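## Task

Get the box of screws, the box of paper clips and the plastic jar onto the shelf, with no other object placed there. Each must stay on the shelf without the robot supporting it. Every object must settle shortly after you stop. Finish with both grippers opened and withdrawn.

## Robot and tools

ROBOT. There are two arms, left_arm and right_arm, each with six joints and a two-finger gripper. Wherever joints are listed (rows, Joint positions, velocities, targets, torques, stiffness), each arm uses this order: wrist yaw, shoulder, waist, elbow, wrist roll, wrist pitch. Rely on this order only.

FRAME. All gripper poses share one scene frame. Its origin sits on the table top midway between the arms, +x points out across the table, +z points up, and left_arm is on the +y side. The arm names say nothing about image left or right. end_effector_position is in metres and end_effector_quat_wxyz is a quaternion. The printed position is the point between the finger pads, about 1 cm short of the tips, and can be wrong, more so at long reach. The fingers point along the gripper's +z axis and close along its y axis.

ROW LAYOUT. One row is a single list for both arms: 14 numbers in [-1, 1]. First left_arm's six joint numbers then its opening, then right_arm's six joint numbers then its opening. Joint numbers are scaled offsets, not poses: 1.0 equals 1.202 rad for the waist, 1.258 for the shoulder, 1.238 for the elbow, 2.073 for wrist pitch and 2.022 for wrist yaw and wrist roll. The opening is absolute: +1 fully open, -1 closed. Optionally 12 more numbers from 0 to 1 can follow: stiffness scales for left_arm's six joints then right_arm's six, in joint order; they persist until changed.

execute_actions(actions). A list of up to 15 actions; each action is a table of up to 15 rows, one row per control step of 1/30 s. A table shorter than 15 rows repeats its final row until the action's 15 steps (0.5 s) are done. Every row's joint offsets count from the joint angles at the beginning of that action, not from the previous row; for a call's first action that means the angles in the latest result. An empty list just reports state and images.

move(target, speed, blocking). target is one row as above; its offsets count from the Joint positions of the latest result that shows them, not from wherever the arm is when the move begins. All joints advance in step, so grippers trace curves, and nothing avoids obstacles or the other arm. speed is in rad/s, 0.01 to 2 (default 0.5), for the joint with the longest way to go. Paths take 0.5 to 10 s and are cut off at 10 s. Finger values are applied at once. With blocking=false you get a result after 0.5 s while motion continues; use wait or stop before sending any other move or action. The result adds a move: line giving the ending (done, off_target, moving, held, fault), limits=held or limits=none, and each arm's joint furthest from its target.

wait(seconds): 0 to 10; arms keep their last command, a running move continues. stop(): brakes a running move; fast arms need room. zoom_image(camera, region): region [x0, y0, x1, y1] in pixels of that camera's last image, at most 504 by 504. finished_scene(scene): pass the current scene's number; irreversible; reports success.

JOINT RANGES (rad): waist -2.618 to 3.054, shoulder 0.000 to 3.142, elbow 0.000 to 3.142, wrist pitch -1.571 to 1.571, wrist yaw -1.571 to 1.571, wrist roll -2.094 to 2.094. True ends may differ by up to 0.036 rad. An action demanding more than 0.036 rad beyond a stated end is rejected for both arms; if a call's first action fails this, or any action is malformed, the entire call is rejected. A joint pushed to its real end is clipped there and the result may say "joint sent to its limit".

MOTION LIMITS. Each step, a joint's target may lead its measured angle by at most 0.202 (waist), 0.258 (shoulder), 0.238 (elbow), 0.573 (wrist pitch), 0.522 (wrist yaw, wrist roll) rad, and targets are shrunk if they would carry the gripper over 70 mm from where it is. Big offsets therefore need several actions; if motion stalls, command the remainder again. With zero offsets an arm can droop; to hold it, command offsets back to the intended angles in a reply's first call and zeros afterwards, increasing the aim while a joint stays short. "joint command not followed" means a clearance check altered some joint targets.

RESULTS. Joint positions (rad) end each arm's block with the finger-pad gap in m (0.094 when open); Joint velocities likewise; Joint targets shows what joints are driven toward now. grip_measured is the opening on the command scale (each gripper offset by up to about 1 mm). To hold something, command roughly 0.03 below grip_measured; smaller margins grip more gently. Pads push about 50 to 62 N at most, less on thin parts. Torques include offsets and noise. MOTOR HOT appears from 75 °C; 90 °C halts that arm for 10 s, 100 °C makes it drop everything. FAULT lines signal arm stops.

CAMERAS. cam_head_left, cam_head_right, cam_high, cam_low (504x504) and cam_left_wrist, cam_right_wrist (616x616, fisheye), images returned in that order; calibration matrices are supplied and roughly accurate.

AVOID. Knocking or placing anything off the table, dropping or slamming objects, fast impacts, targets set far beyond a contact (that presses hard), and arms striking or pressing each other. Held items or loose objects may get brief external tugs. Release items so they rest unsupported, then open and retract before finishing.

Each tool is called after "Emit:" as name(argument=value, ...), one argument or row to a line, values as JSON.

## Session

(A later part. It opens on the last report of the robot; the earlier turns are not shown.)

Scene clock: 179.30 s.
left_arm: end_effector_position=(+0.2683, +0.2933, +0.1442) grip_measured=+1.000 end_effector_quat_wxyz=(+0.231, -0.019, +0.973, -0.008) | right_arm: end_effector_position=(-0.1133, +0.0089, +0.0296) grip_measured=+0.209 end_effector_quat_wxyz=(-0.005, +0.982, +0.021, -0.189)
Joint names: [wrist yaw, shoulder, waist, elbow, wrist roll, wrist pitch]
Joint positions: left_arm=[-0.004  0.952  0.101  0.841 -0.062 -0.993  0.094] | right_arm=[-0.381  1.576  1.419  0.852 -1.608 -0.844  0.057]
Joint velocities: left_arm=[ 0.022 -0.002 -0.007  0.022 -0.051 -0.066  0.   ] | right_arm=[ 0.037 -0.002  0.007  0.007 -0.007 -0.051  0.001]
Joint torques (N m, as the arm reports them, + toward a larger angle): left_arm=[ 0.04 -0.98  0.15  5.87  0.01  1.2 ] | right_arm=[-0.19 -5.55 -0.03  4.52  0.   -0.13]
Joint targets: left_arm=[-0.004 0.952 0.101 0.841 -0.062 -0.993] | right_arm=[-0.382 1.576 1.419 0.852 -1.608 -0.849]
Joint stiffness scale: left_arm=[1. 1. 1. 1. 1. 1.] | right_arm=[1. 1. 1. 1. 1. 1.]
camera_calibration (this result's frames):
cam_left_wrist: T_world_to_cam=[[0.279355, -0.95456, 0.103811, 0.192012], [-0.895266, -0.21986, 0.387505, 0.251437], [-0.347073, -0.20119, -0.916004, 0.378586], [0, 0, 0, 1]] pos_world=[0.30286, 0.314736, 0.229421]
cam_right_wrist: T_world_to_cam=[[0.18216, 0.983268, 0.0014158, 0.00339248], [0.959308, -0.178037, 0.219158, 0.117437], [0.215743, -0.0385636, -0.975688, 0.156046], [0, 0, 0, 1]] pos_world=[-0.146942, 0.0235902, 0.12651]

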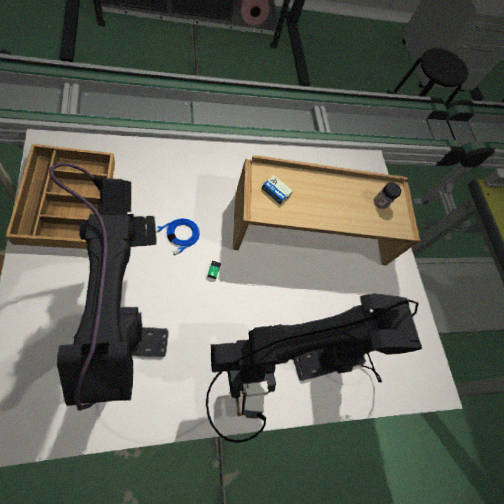

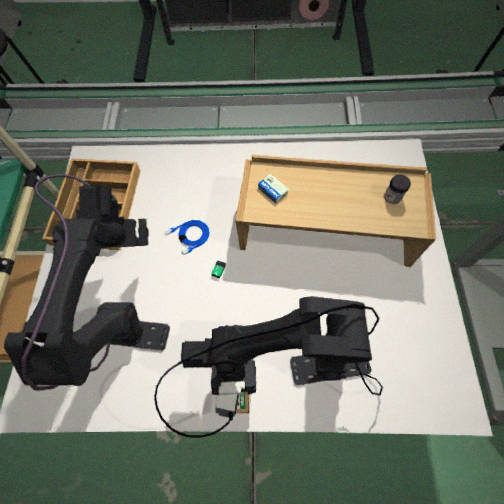

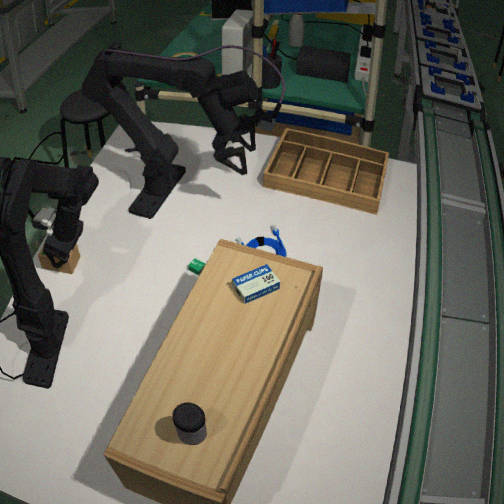

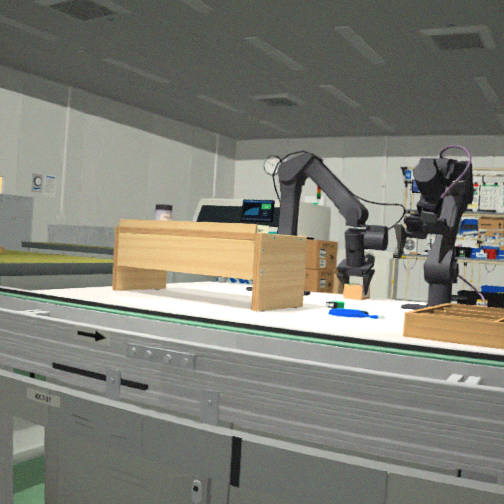

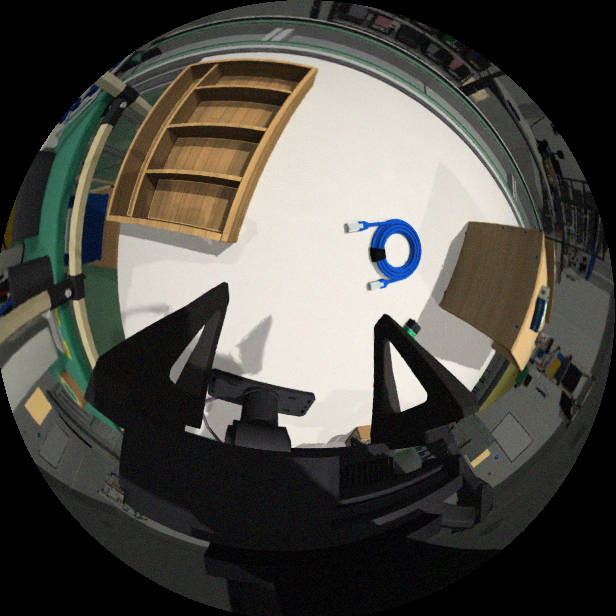

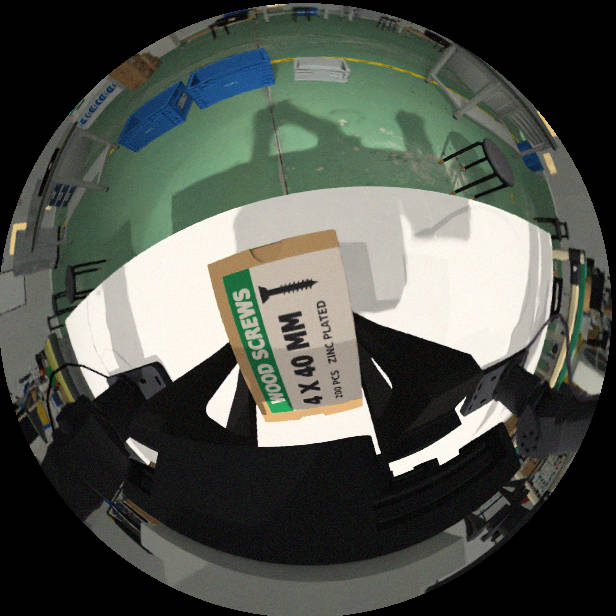

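Emit:
move(
  target=[0,0,0,0,0,0,1, 0.188,-0.165,-0.556,0.665,0.78,-0.28,0.14],
  speed=1.2,
)

Scene clock: 184.40 s.
left_arm: end_effector_position=(+0.2683, +0.2933, +0.1442) grip_measured=+1.000 end_effector_quat_wxyz=(+0.231, -0.019, +0.973, -0.008) | right_arm: end_effector_position=(+0.1274, -0.0081, +0.2618) grip_measured=+0.211 end_effector_quat_wxyz=(+0.159, -0.452, +0.874, +0.080)
Joint names: [wrist yaw, shoulder, waist, elbow, wrist roll, wrist pitch]
Joint positions: left_arm=[-0.004  0.952  0.101  0.841 -0.062 -0.993  0.094] | right_arm=[-0.01   1.4    0.757  1.637 -0.038 -1.451  0.057]
Joint velocities: left_arm=[-0.007 -0.002 -0.007  0.022 -0.007 -0.11   0.   ] | right_arm=[-0.051 -0.002 -0.012  0.002  0.022 -0.022 -0.001]
Joint torques (N m, as the arm reports them, + toward a larger angle): left_arm=[ 0.01 -1.2   0.02  5.94  0.    1.17] | right_arm=[ 0.13 -7.26 -0.69  7.68  0.06  0.79]
Joint targets: left_arm=[-0.004 0.952 0.101 0.841 -0.062 -0.993] | right_arm=[-0.001 1.369 0.751 1.676 -0.031 -1.424]
Joint stiffness scale: left_arm=[1. 1. 1. 1. 1. 1.] | right_arm=[1. 1. 1. 1. 1. 1.]
move: off_target (right_arm); limits=none; left_arm: farthest joint: the waist, 0.000 radians from its target (0.000 radians at the start); right_arm: farthest joint: the elbow, 0.038 radians from its target (0.823 radians at the start)
camera_calibration (this result's frames):
cam_left_wrist: T_world_to_cam=[[0.279355, -0.95456, 0.103811, 0.192012], [-0.895266, -0.21986, 0.387505, 0.251437], [-0.347073, -0.20119, -0.916004, 0.378586], [0, 0, 0, 1]] pos_world=[0.30286, 0.314736, 0.229421]
cam_right_wrist: T_world_to_cam=[[0.667403, -0.744672, -0.00614659, -0.0978842], [-0.721141, -0.648329, 0.244185, 0.0362965], [-0.185822, -0.158537, -0.969709, 0.378664], [0, 0, 0, 1]] pos_world=[0.161867, 0.0106727, 0.357729]

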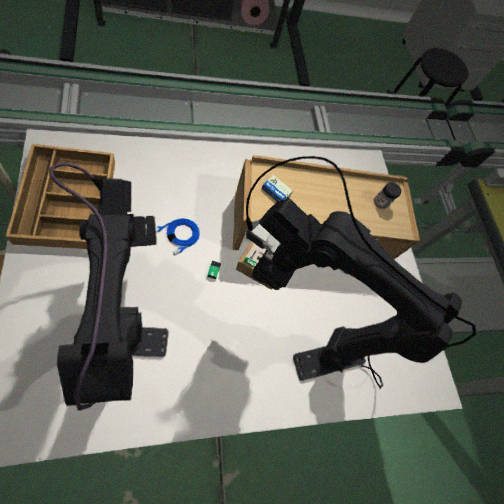

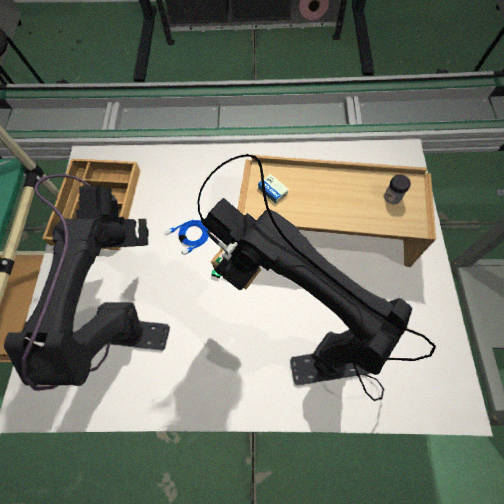

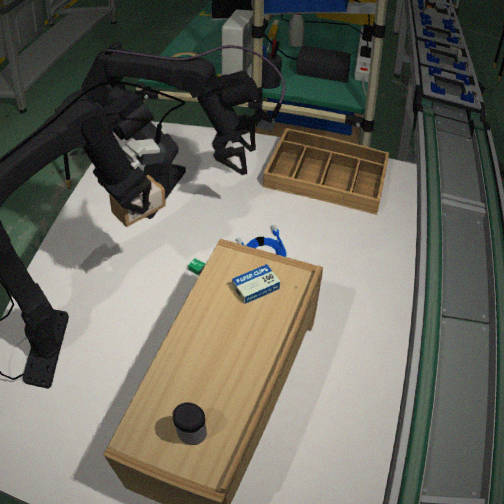

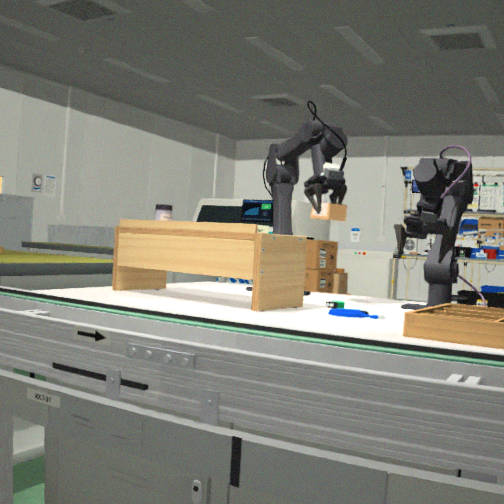

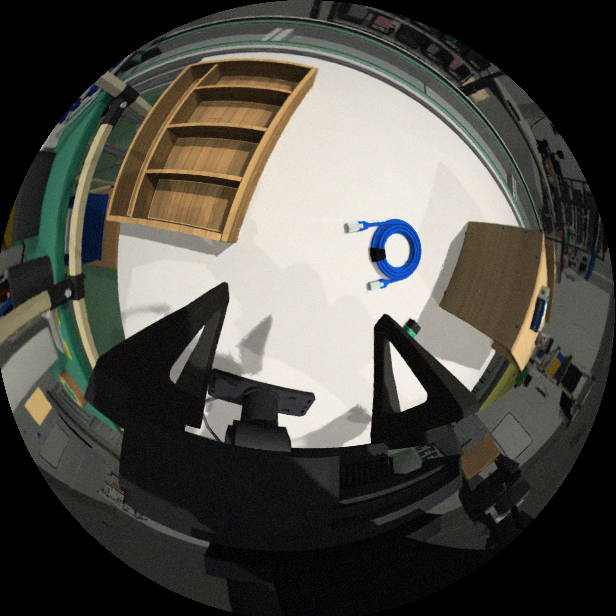

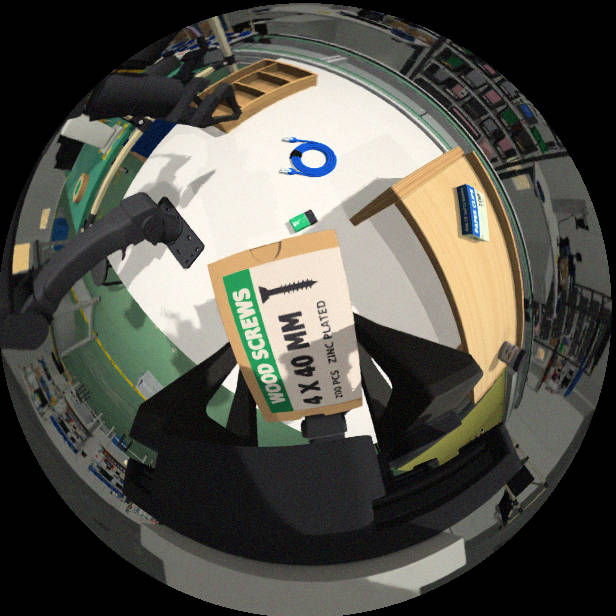

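Emit:
move(
  target=[0,0,0,0,0,0,1, 0.008,0.27,-0.785,0.242,0,0.077,0.14],
  speed=0.9,
)

Scene clock: 188.43 s.
left_arm: end_effector_position=(+0.2683, +0.2933, +0.1442) grip_measured=+1.000 end_effector_quat_wxyz=(+0.231, -0.019, +0.973, -0.008) | right_arm: end_effector_position=(+0.3479, -0.2512, +0.2378) grip_measured=+0.211 end_effector_quat_wxyz=(+0.183, +0.000, +0.983, -0.012)
Joint names: [wrist yaw, shoulder, waist, elbow, wrist roll, wrist pitch]
Joint positions: left_arm=[-0.004  0.952  0.101  0.841 -0.062 -0.993  0.094] | right_arm=[ 0.011  1.756 -0.193  1.887 -0.038 -1.333  0.057]
Joint velocities: left_arm=[-0.022  0.007 -0.002  0.007 -0.081 -0.037  0.   ] | right_arm=[-0.081 -0.012  0.007 -0.007 -0.007 -0.022 -0.001]
Joint torques (N m, as the arm reports them, + toward a larger angle): left_arm=[ 0.04 -1.03 -0.22  5.68 -0.02  1.2 ] | right_arm=[ 0.01 -9.82  0.76  8.69  0.    0.93]
Joint targets: left_arm=[-0.004 0.952 0.101 0.841 -0.062 -0.993] | right_arm=[0.005 1.740 -0.186 1.936 -0.038 -1.292]
Joint stiffness scale: left_arm=[1. 1. 1. 1. 1. 1.] | right_arm=[1. 1. 1. 1. 1. 1.]
move: off_target (right_arm); limits=none; left_arm: farthest joint: the waist, 0.000 radians from its target (0.000 radians at the start); right_arm: farthest joint: the elbow, 0.050 radians from its target (0.300 radians at the start)
camera_calibration (this result's frames):
cam_left_wrist: T_world_to_cam=[[0.279355, -0.95456, 0.103811, 0.192012], [-0.895266, -0.21986, 0.387505, 0.251437], [-0.347073, -0.20119, -0.916004, 0.378586], [0, 0, 0, 1]] pos_world=[0.30286, 0.314736, 0.229421]
cam_right_wrist: T_world_to_cam=[[-0.225375, -0.974214, 0.0105935, -0.177341], [-0.947822, 0.22176, 0.229033, 0.344645], [-0.225477, 0.0415776, -0.973361, 0.422738], [0, 0, 0, 1]] pos_world=[0.382012, -0.266773, 0.33442]

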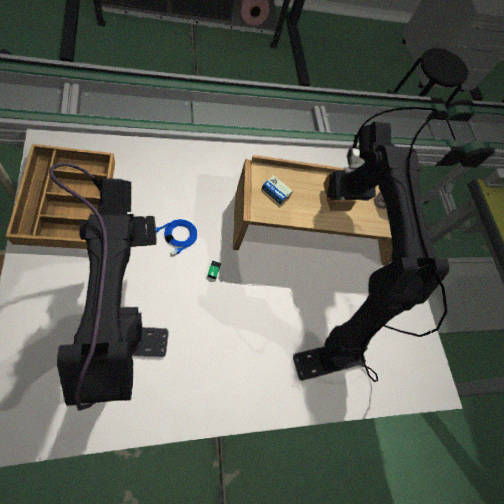

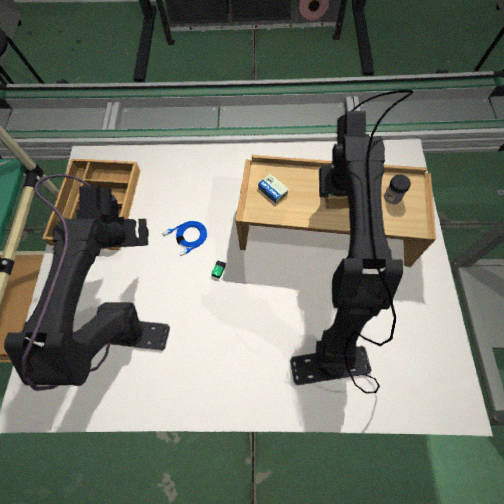

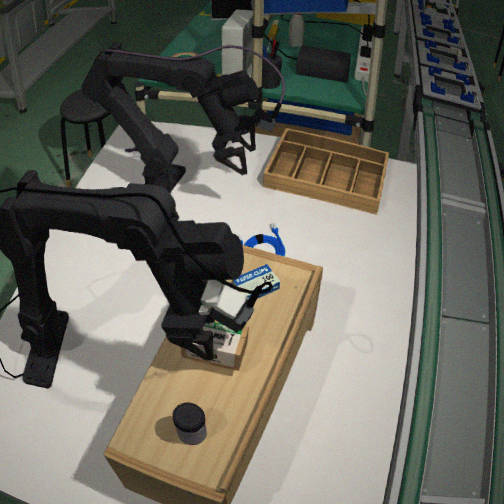

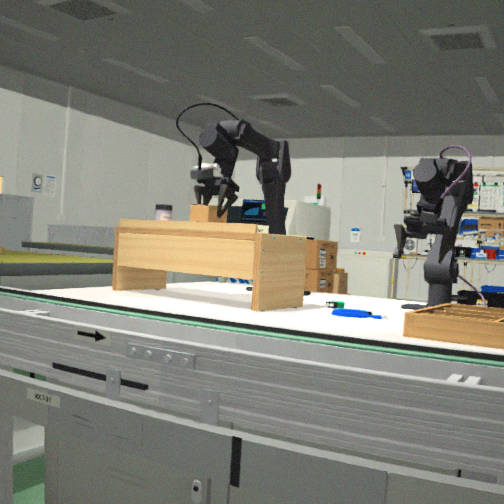

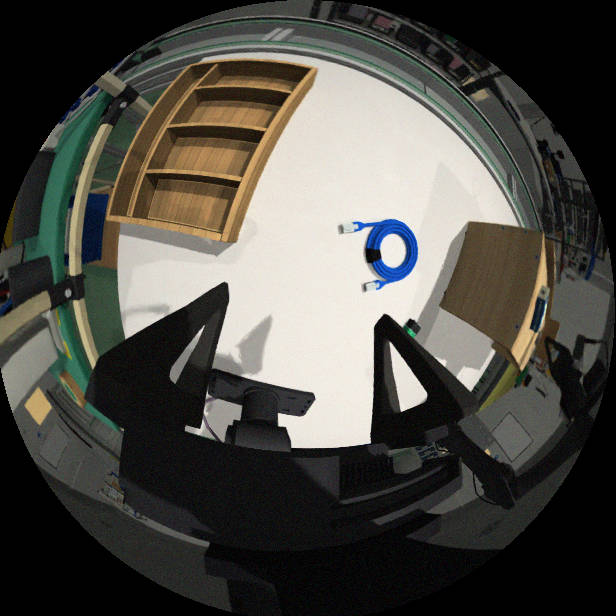

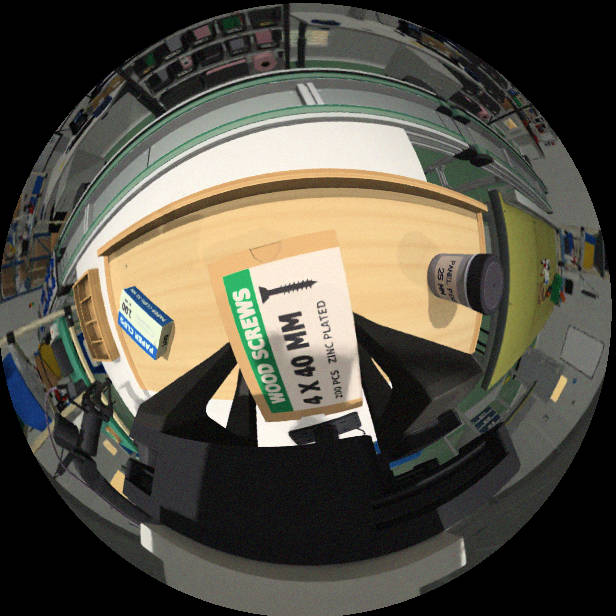

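Emit:
execute_actions(
  actions=[
    [[0,0,0,0,0,0,1,-0.005,-0.013,0,0.025,0,0.022,0.14],[0,0,0,0,0,0,1,-0.005,-0.013,0,0.013,0,0.026,0.14],[0,0,0,0,0,0,1,-0.005,-0.013,0,0.003,0,0.031,0.14],[0,0,0,0,0,0,1,-0.005,-0.013,0,-0.007,0,0.037,0.14],[0,0,0,0,0,0,1,-0.005,-0.013,0,-0.017,0,0.043,0.14],[0,0,0,0,0,0,1,-0.005,-0.013,0,-0.026,0,0.049,0.14],[0,0,0,0,0,0,1,-0.005,-0.013,0,-0.035,0,0.054,0.14],[0,0,0,0,0,0,1,-0.005,-0.013,0,-0.043,0,0.059,0.14],[0,0,0,0,0,0,1,-0.005,-0.013,0,-0.05,0,0.064,0.14],[0,0,0,0,0,0,1,-0.005,-0.013,0,-0.056,0,0.068,0.14],[0,0,0,0,0,0,1,-0.005,-0.013,0,-0.061,0,0.071,0.14],[0,0,0,0,0,0,1,-0.005,-0.013,0,-0.065,0,0.074,0.14],[0,0,0,0,0,0,1,-0.005,-0.013,0,-0.069,0,0.076,0.14],[0,0,0,0,0,0,1,-0.005,-0.013,0,-0.072,0,0.078,0.14],[0,0,0,0,0,0,1,-0.005,-0.013,0,-0.075,0,0.08,0.14]],
  ],
)

Emit:
wait(
  seconds=0.4,
)

Scene clock: 193.80 s.
left_arm: end_effector_position=(+0.2683, +0.2933, +0.1442) grip_measured=+1.000 end_effector_quat_wxyz=(+0.231, -0.019, +0.973, -0.008) | right_arm: end_effector_position=(+0.3542, -0.2509, +0.2160) grip_measured=+0.211 end_effector_quat_wxyz=(+0.181, +0.000, +0.983, -0.010)
Joint names: [wrist yaw, shoulder, waist, elbow, wrist roll, wrist pitch]
Joint positions: left_arm=[-0.004  0.952  0.101  0.841 -0.062 -0.993  0.094] | right_arm=[ 0.007  1.756 -0.193  1.797 -0.038 -1.247  0.057]
Joint velocities: left_arm=[ 0.037 -0.027  0.017  0.012 -0.007  0.066  0.   ] | right_arm=[ 0.007  0.002 -0.012 -0.085  0.022  0.271 -0.001]
Joint torques (N m, as the arm reports them, + toward a larger angle): left_arm=[ 0.   -1.01  0.1   5.75  0.03  1.23] | right_arm=[ -0.02 -10.02  -0.02   5.5    0.01   0.93]
Joint targets: left_arm=[-0.004 0.952 0.101 0.841 -0.062 -0.993] | right_arm=[0.000 1.740 -0.193 1.794 -0.038 -1.167]
Joint stiffness scale: left_arm=[1. 1. 1. 1. 1. 1.] | right_arm=[1. 1. 1. 1. 1. 1.]
camera_calibration (this result's frames):
cam_left_wrist: T_world_to_cam=[[0.279355, -0.95456, 0.103811, 0.192012], [-0.895266, -0.21986, 0.387505, 0.251437], [-0.347073, -0.20119, -0.916004, 0.378586], [0, 0, 0, 1]] pos_world=[0.30286, 0.314736, 0.229421]
cam_right_wrist: T_world_to_cam=[[-0.224136, -0.974523, 0.0082402, -0.175328], [-0.947151, 0.219816, 0.233637, 0.353794], [-0.229496, 0.0445617, -0.972289, 0.404871], [0, 0, 0, 1]] pos_world=[0.388715, -0.266672, 0.312437]

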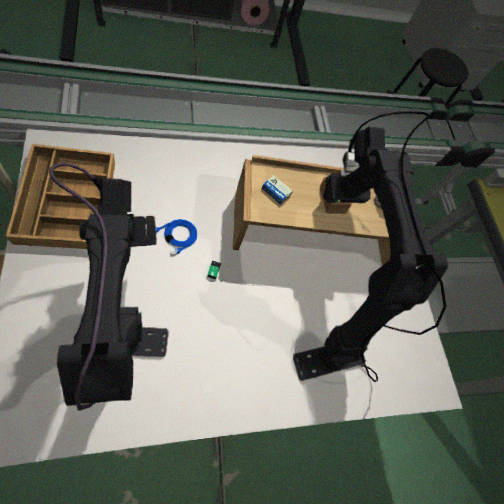

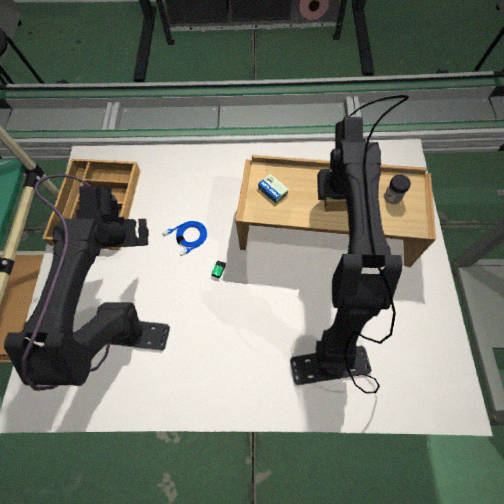

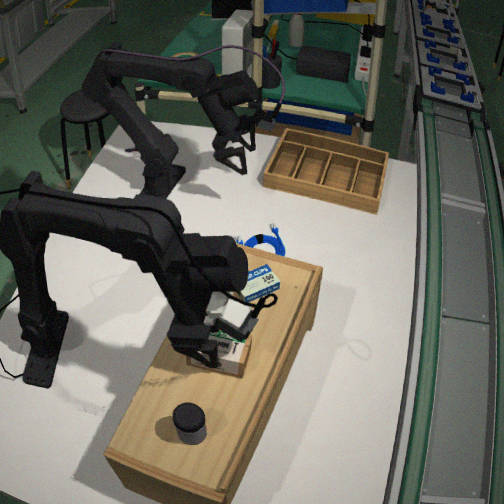

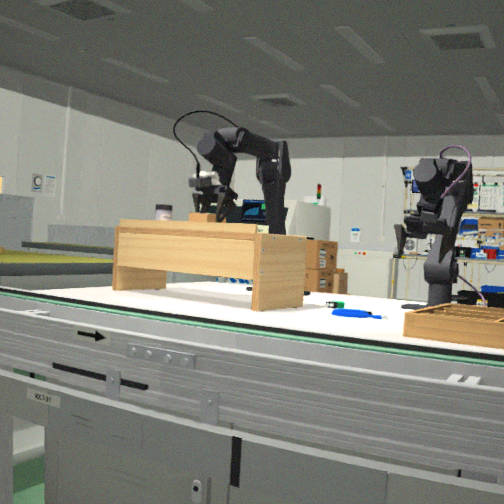

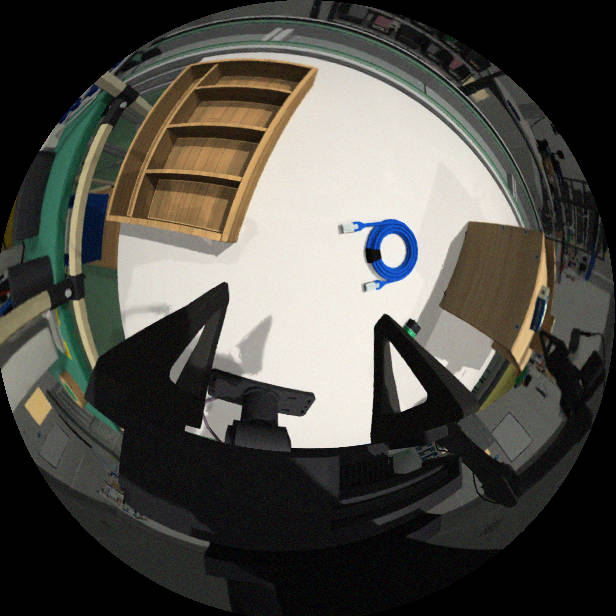

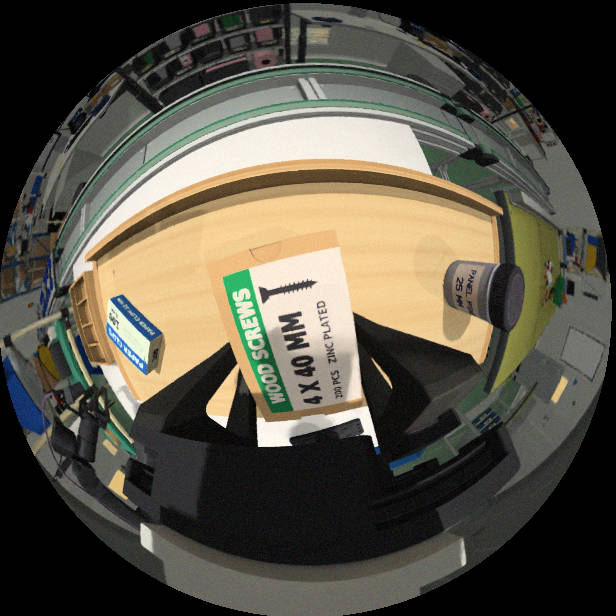

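Scene clock: 194.20 s.
left_arm: end_effector_position=(+0.2683, +0.2933, +0.1442) grip_measured=+1.000 end_effector_quat_wxyz=(+0.231, -0.019, +0.973, -0.008) | right_arm: end_effector_position=(+0.3596, -0.2507, +0.2154) grip_measured=+0.211 end_effector_quat_wxyz=(+0.191, -0.000, +0.982, -0.010)
Joint names: [wrist yaw, shoulder, waist, elbow, wrist roll, wrist pitch]
Joint positions: left_arm=[-0.004  0.952  0.101  0.841 -0.062 -0.993  0.094] | right_arm=[ 0.005  1.756 -0.193  1.787 -0.038 -1.217  0.057]
Joint velocities: left_arm=[-0.007  0.002 -0.012 -0.007  0.007  0.022  0.   ] | right_arm=[ 0.022  0.002 -0.012 -0.032  0.022  0.037  0.   ]
Joint torques (N m, as the arm reports them, + toward a larger angle): left_arm=[ 0.   -1.03  0.11  5.78 -0.02  1.22] | right_arm=[-0.01 -9.99  0.01  6.03  0.    1.03]
Joint targets: left_arm=[-0.004 0.952 0.101 0.841 -0.062 -0.993] | right_arm=[0.000 1.740 -0.193 1.794 -0.038 -1.167]
Joint stiffness scale: left_arm=[1. 1. 1. 1. 1. 1.] | right_arm=[1. 1. 1. 1. 1. 1.]
wait: 0.40 s; no rest
camera_calibration (this result's frames):
cam_left_wrist: T_world_to_cam=[[0.279355, -0.95456, 0.103811, 0.192012], [-0.895266, -0.21986, 0.387505, 0.251437], [-0.347073, -0.20119, -0.916004, 0.378586], [0, 0, 0, 1]] pos_world=[0.30286, 0.314736, 0.229421]
cam_right_wrist: T_world_to_cam=[[-0.223566, -0.974685, 0.00269306, -0.173024], [-0.951847, 0.21892, 0.214618, 0.36459], [-0.209774, 0.0454178, -0.976694, 0.399529], [0, 0, 0, 1]] pos_world=[0.392162, -0.266606, 0.312436]

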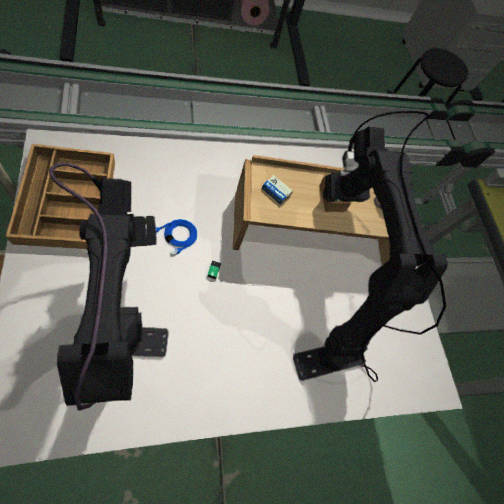

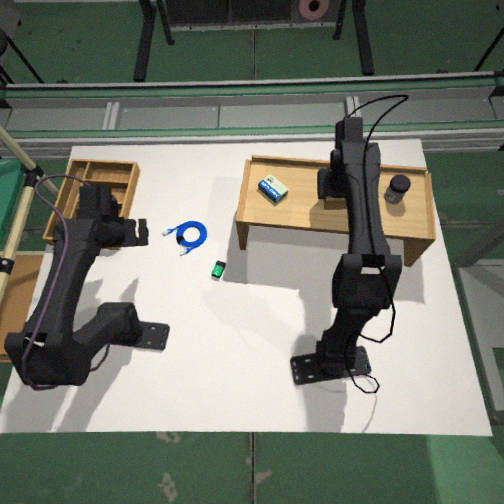

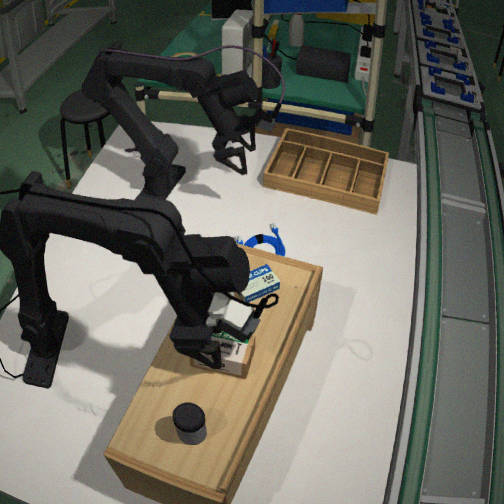

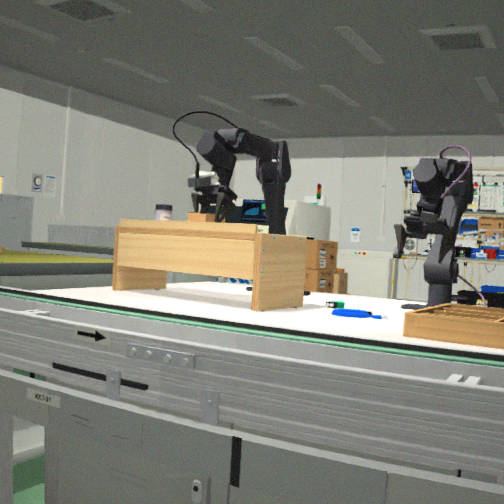

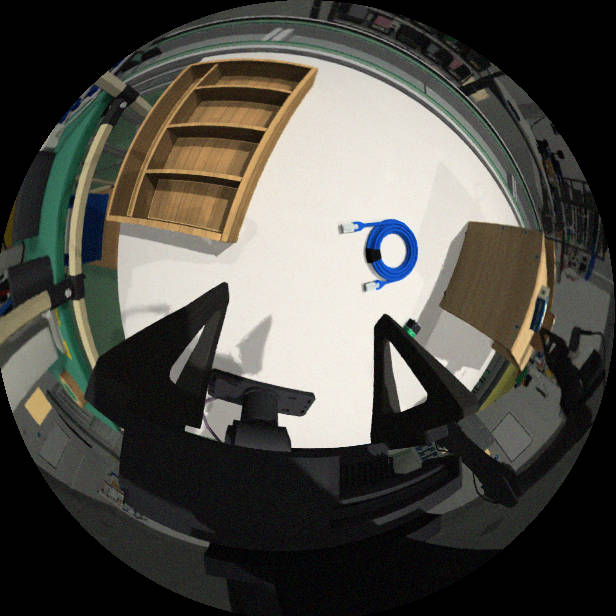

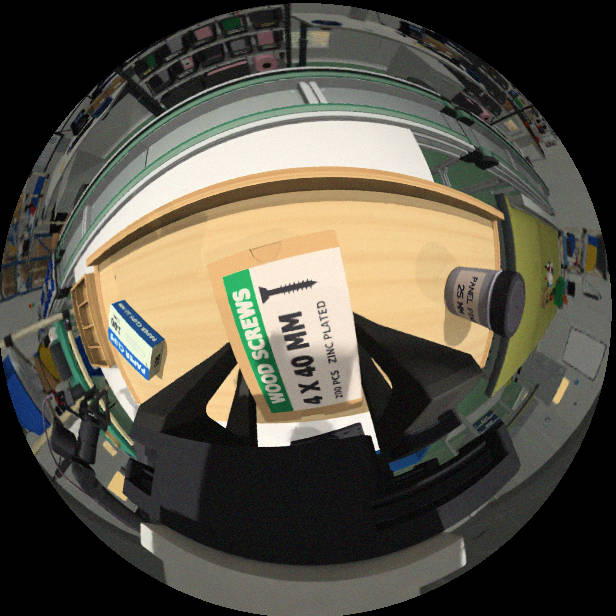

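Emit:
execute_actions(
  actions=[
    [[0,0,0,0,0,0,1,0,-0.01,0,0,0,0.02,0.14],[0,0,0,0,0,0,1,0,-0.01,0,-0.004,0,0.02,0.14],[0,0,0,0,0,0,1,0,-0.01,0,-0.008,0,0.02,0.14],[0,0,0,0,0,0,1,0,-0.01,0,-0.012,0,0.02,0.14],[0,0,0,0,0,0,1,0,-0.01,0,-0.016,0,0.02,0.14],[0,0,0,0,0,0,1,0,-0.01,0,-0.02,0,0.02,0.14]],
    [[0,0,0,0,0,0,1,0,0,0,0,0,0,0.2],[0,0,0,0,0,0,1,0,0,0,0,0,0,0.23],[0,0,0,0,0,0,1,0,0,0,0,0,0,0.3],[0,0,0,0,0,0,1,0,0,0,0,0,0,0.5],[0,0,0,0,0,0,1,0,0,0,0,0,0,0.75],[0,0,0,0,0,0,1,0,0,0,0,0,0,1]],
  ],
)

Emit:
move(
  target=[0,0,0,0,0,0,1, 0,-0.6,0,-0.4,0,-0.08,1],
  speed=1.0,
)

Scene clock: 199.00 s.
left_arm: end_effector_position=(+0.2683, +0.2933, +0.1442) grip_measured=+1.000 end_effector_quat_wxyz=(+0.231, -0.019, +0.973, -0.008) | right_arm: end_effector_position=(+0.3592, -0.2507, +0.2133) grip_measured=+1.000 end_effector_quat_wxyz=(+0.189, -0.000, +0.982, -0.010)
Joint names: [wrist yaw, shoulder, waist, elbow, wrist roll, wrist pitch]
Joint positions: left_arm=[-0.004  0.952  0.101  0.841 -0.062 -0.993  0.094] | right_arm=[ 0.005  1.756 -0.193  1.78  -0.038 -1.214  0.094]
Joint velocities: left_arm=[ 0.007 -0.002  0.032 -0.017  0.022 -0.007  0.   ] | right_arm=[ 0.051 -0.012  0.017  0.002 -0.022 -0.007  0.   ]
Joint torques (N m, as the arm reports them, + toward a larger angle): left_arm=[ 0.03 -1.17  0.04  6.04  0.    1.19] | right_arm=[ 0.04 -8.47 -0.01  5.37  0.01  0.58]
Joint targets: left_arm=[-0.004 0.952 0.101 0.841 -0.062 -0.993] | right_arm=[0.005 1.756 -0.193 1.780 -0.038 -1.212]
Joint stiffness scale: left_arm=[1. 1. 1. 1. 1. 1.] | right_arm=[1. 1. 1. 1. 1. 1.]
camera_calibration (this result's frames):
cam_left_wrist: T_world_to_cam=[[0.279355, -0.95456, 0.103811, 0.192012], [-0.895266, -0.21986, 0.387505, 0.251437], [-0.347073, -0.20119, -0.916004, 0.378586], [0, 0, 0, 1]] pos_world=[0.30286, 0.314736, 0.229421]
cam_right_wrist: T_world_to_cam=[[-0.223554, -0.974686, 0.00340965, -0.173255], [-0.951022, 0.21889, 0.218275, 0.363535], [-0.213496, 0.0455537, -0.975881, 0.39866], [0, 0, 0, 1]] pos_world=[0.392111, -0.266604, 0.310285]

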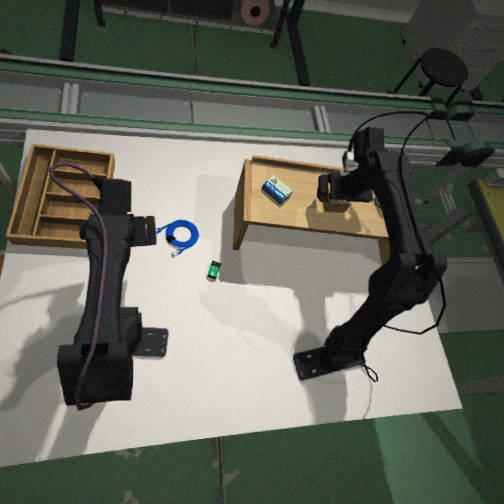

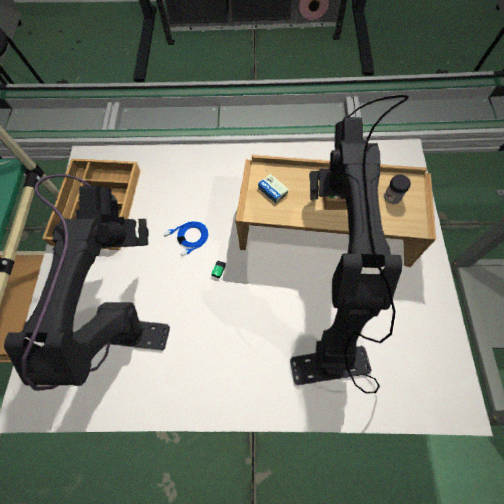

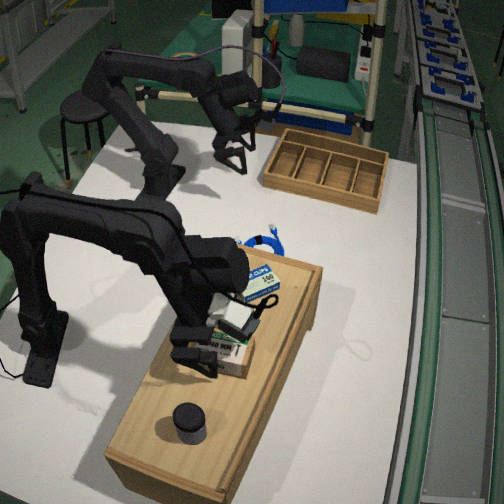

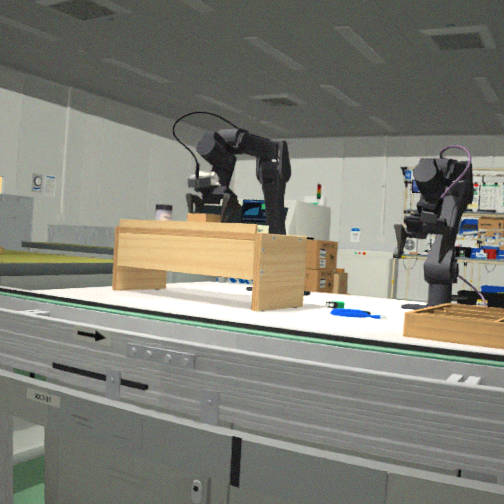

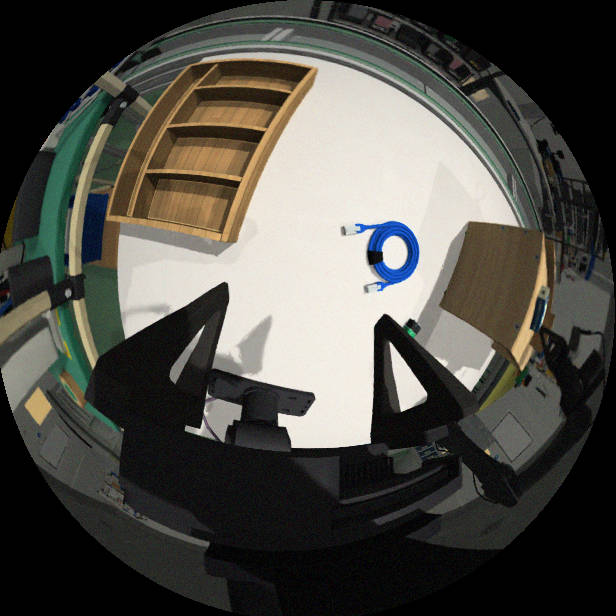

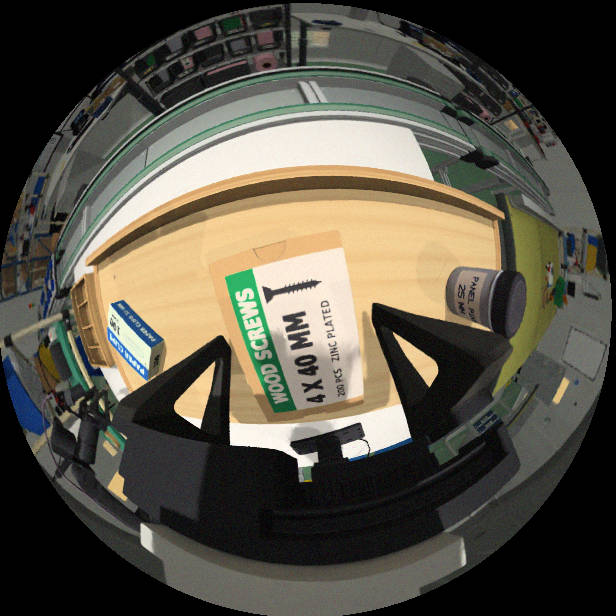

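Scene clock: 200.37 s.
left_arm: end_effector_position=(+0.2683, +0.2933, +0.1442) grip_measured=+1.000 end_effector_quat_wxyz=(+0.231, -0.019, +0.973, -0.008) | right_arm: end_effector_position=(+0.1676, -0.2437, +0.2460) grip_measured=+1.000 end_effector_quat_wxyz=(+0.233, +0.000, +0.973, -0.011)
Joint names: [wrist yaw, shoulder, waist, elbow, wrist roll, wrist pitch]
Joint positions: left_arm=[-0.004  0.952  0.101  0.841 -0.062 -0.993  0.094] | right_arm=[ 0.005  1.016 -0.193  1.292 -0.038 -1.377  0.094]
Joint velocities: left_arm=[ 0.051 -0.007 -0.002 -0.007 -0.022 -0.037  0.   ] | right_arm=[ 0.007 -0.007 -0.012 -0.012 -0.037  0.037  0.   ]
Joint torques (N m, as the arm reports them, + toward a larger angle): left_arm=[ 0.05 -1.29  0.11  5.67 -0.03  1.21] | right_arm=[ 0.04 -2.17  0.    4.52  0.01  0.65]
Joint targets: left_arm=[-0.004 0.952 0.101 0.841 -0.062 -0.993] | right_arm=[0.005 1.001 -0.193 1.285 -0.038 -1.379]
Joint stiffness scale: left_arm=[1. 1. 1. 1. 1. 1.] | right_arm=[1. 1. 1. 1. 1. 1.]
move: done; limits=none; left_arm: farthest joint: the waist, 0.000 radians from its target (0.000 radians at the start); right_arm: farthest joint: the shoulder, 0.015 radians from its target (0.755 radians at the start)
camera_calibration (this result's frames):
cam_left_wrist: T_world_to_cam=[[0.279355, -0.95456, 0.103811, 0.192012], [-0.895266, -0.21986, 0.387505, 0.251437], [-0.347073, -0.20119, -0.916004, 0.378586], [0, 0, 0, 1]] pos_world=[0.30286, 0.314736, 0.229421]
cam_right_wrist: T_world_to_cam=[[-0.223121, -0.974701, -0.0132064, -0.205365], [-0.966554, 0.219457, 0.132713, 0.19647], [-0.126457, 0.0423757, -0.991067, 0.377701], [0, 0, 0, 1]] pos_world=[0.191841, -0.259292, 0.345541]

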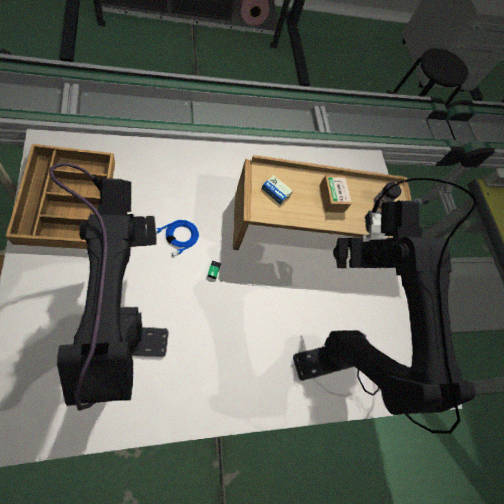

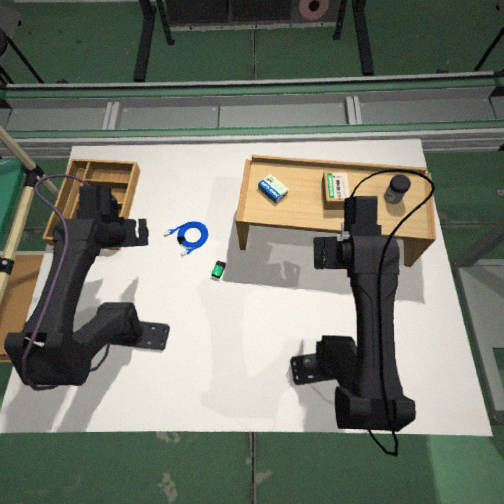

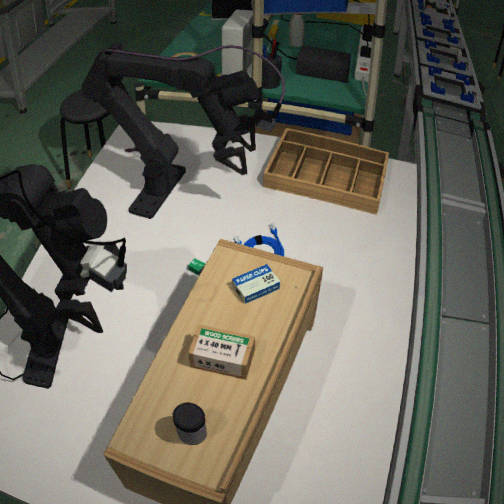

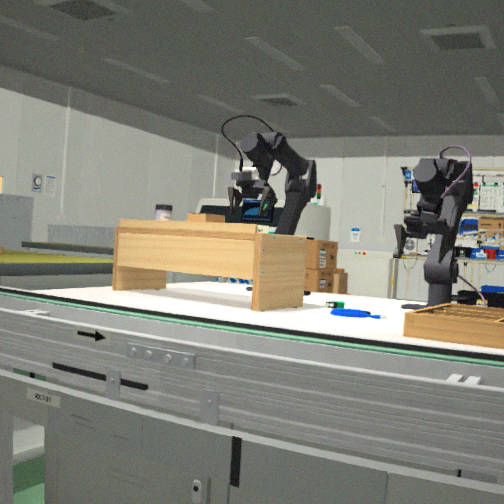

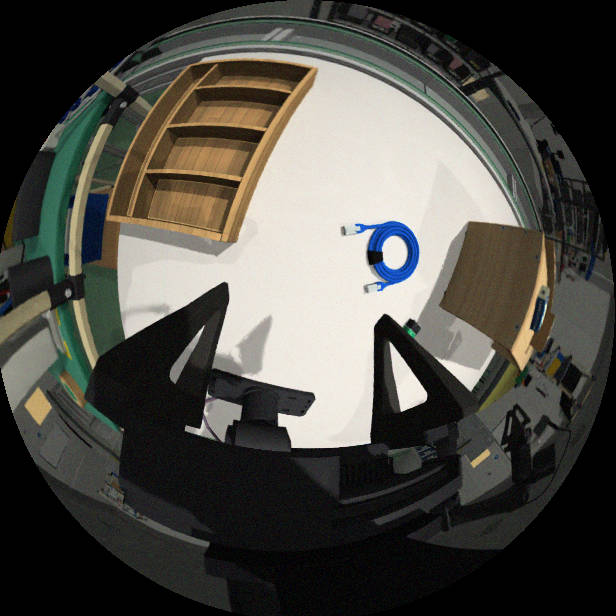

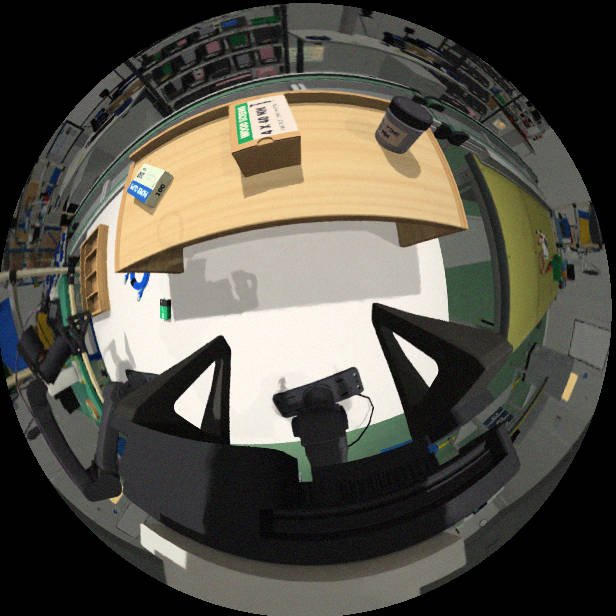

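Emit:
finished_scene(
  scene=1,
)

The scene is finished: the task was done.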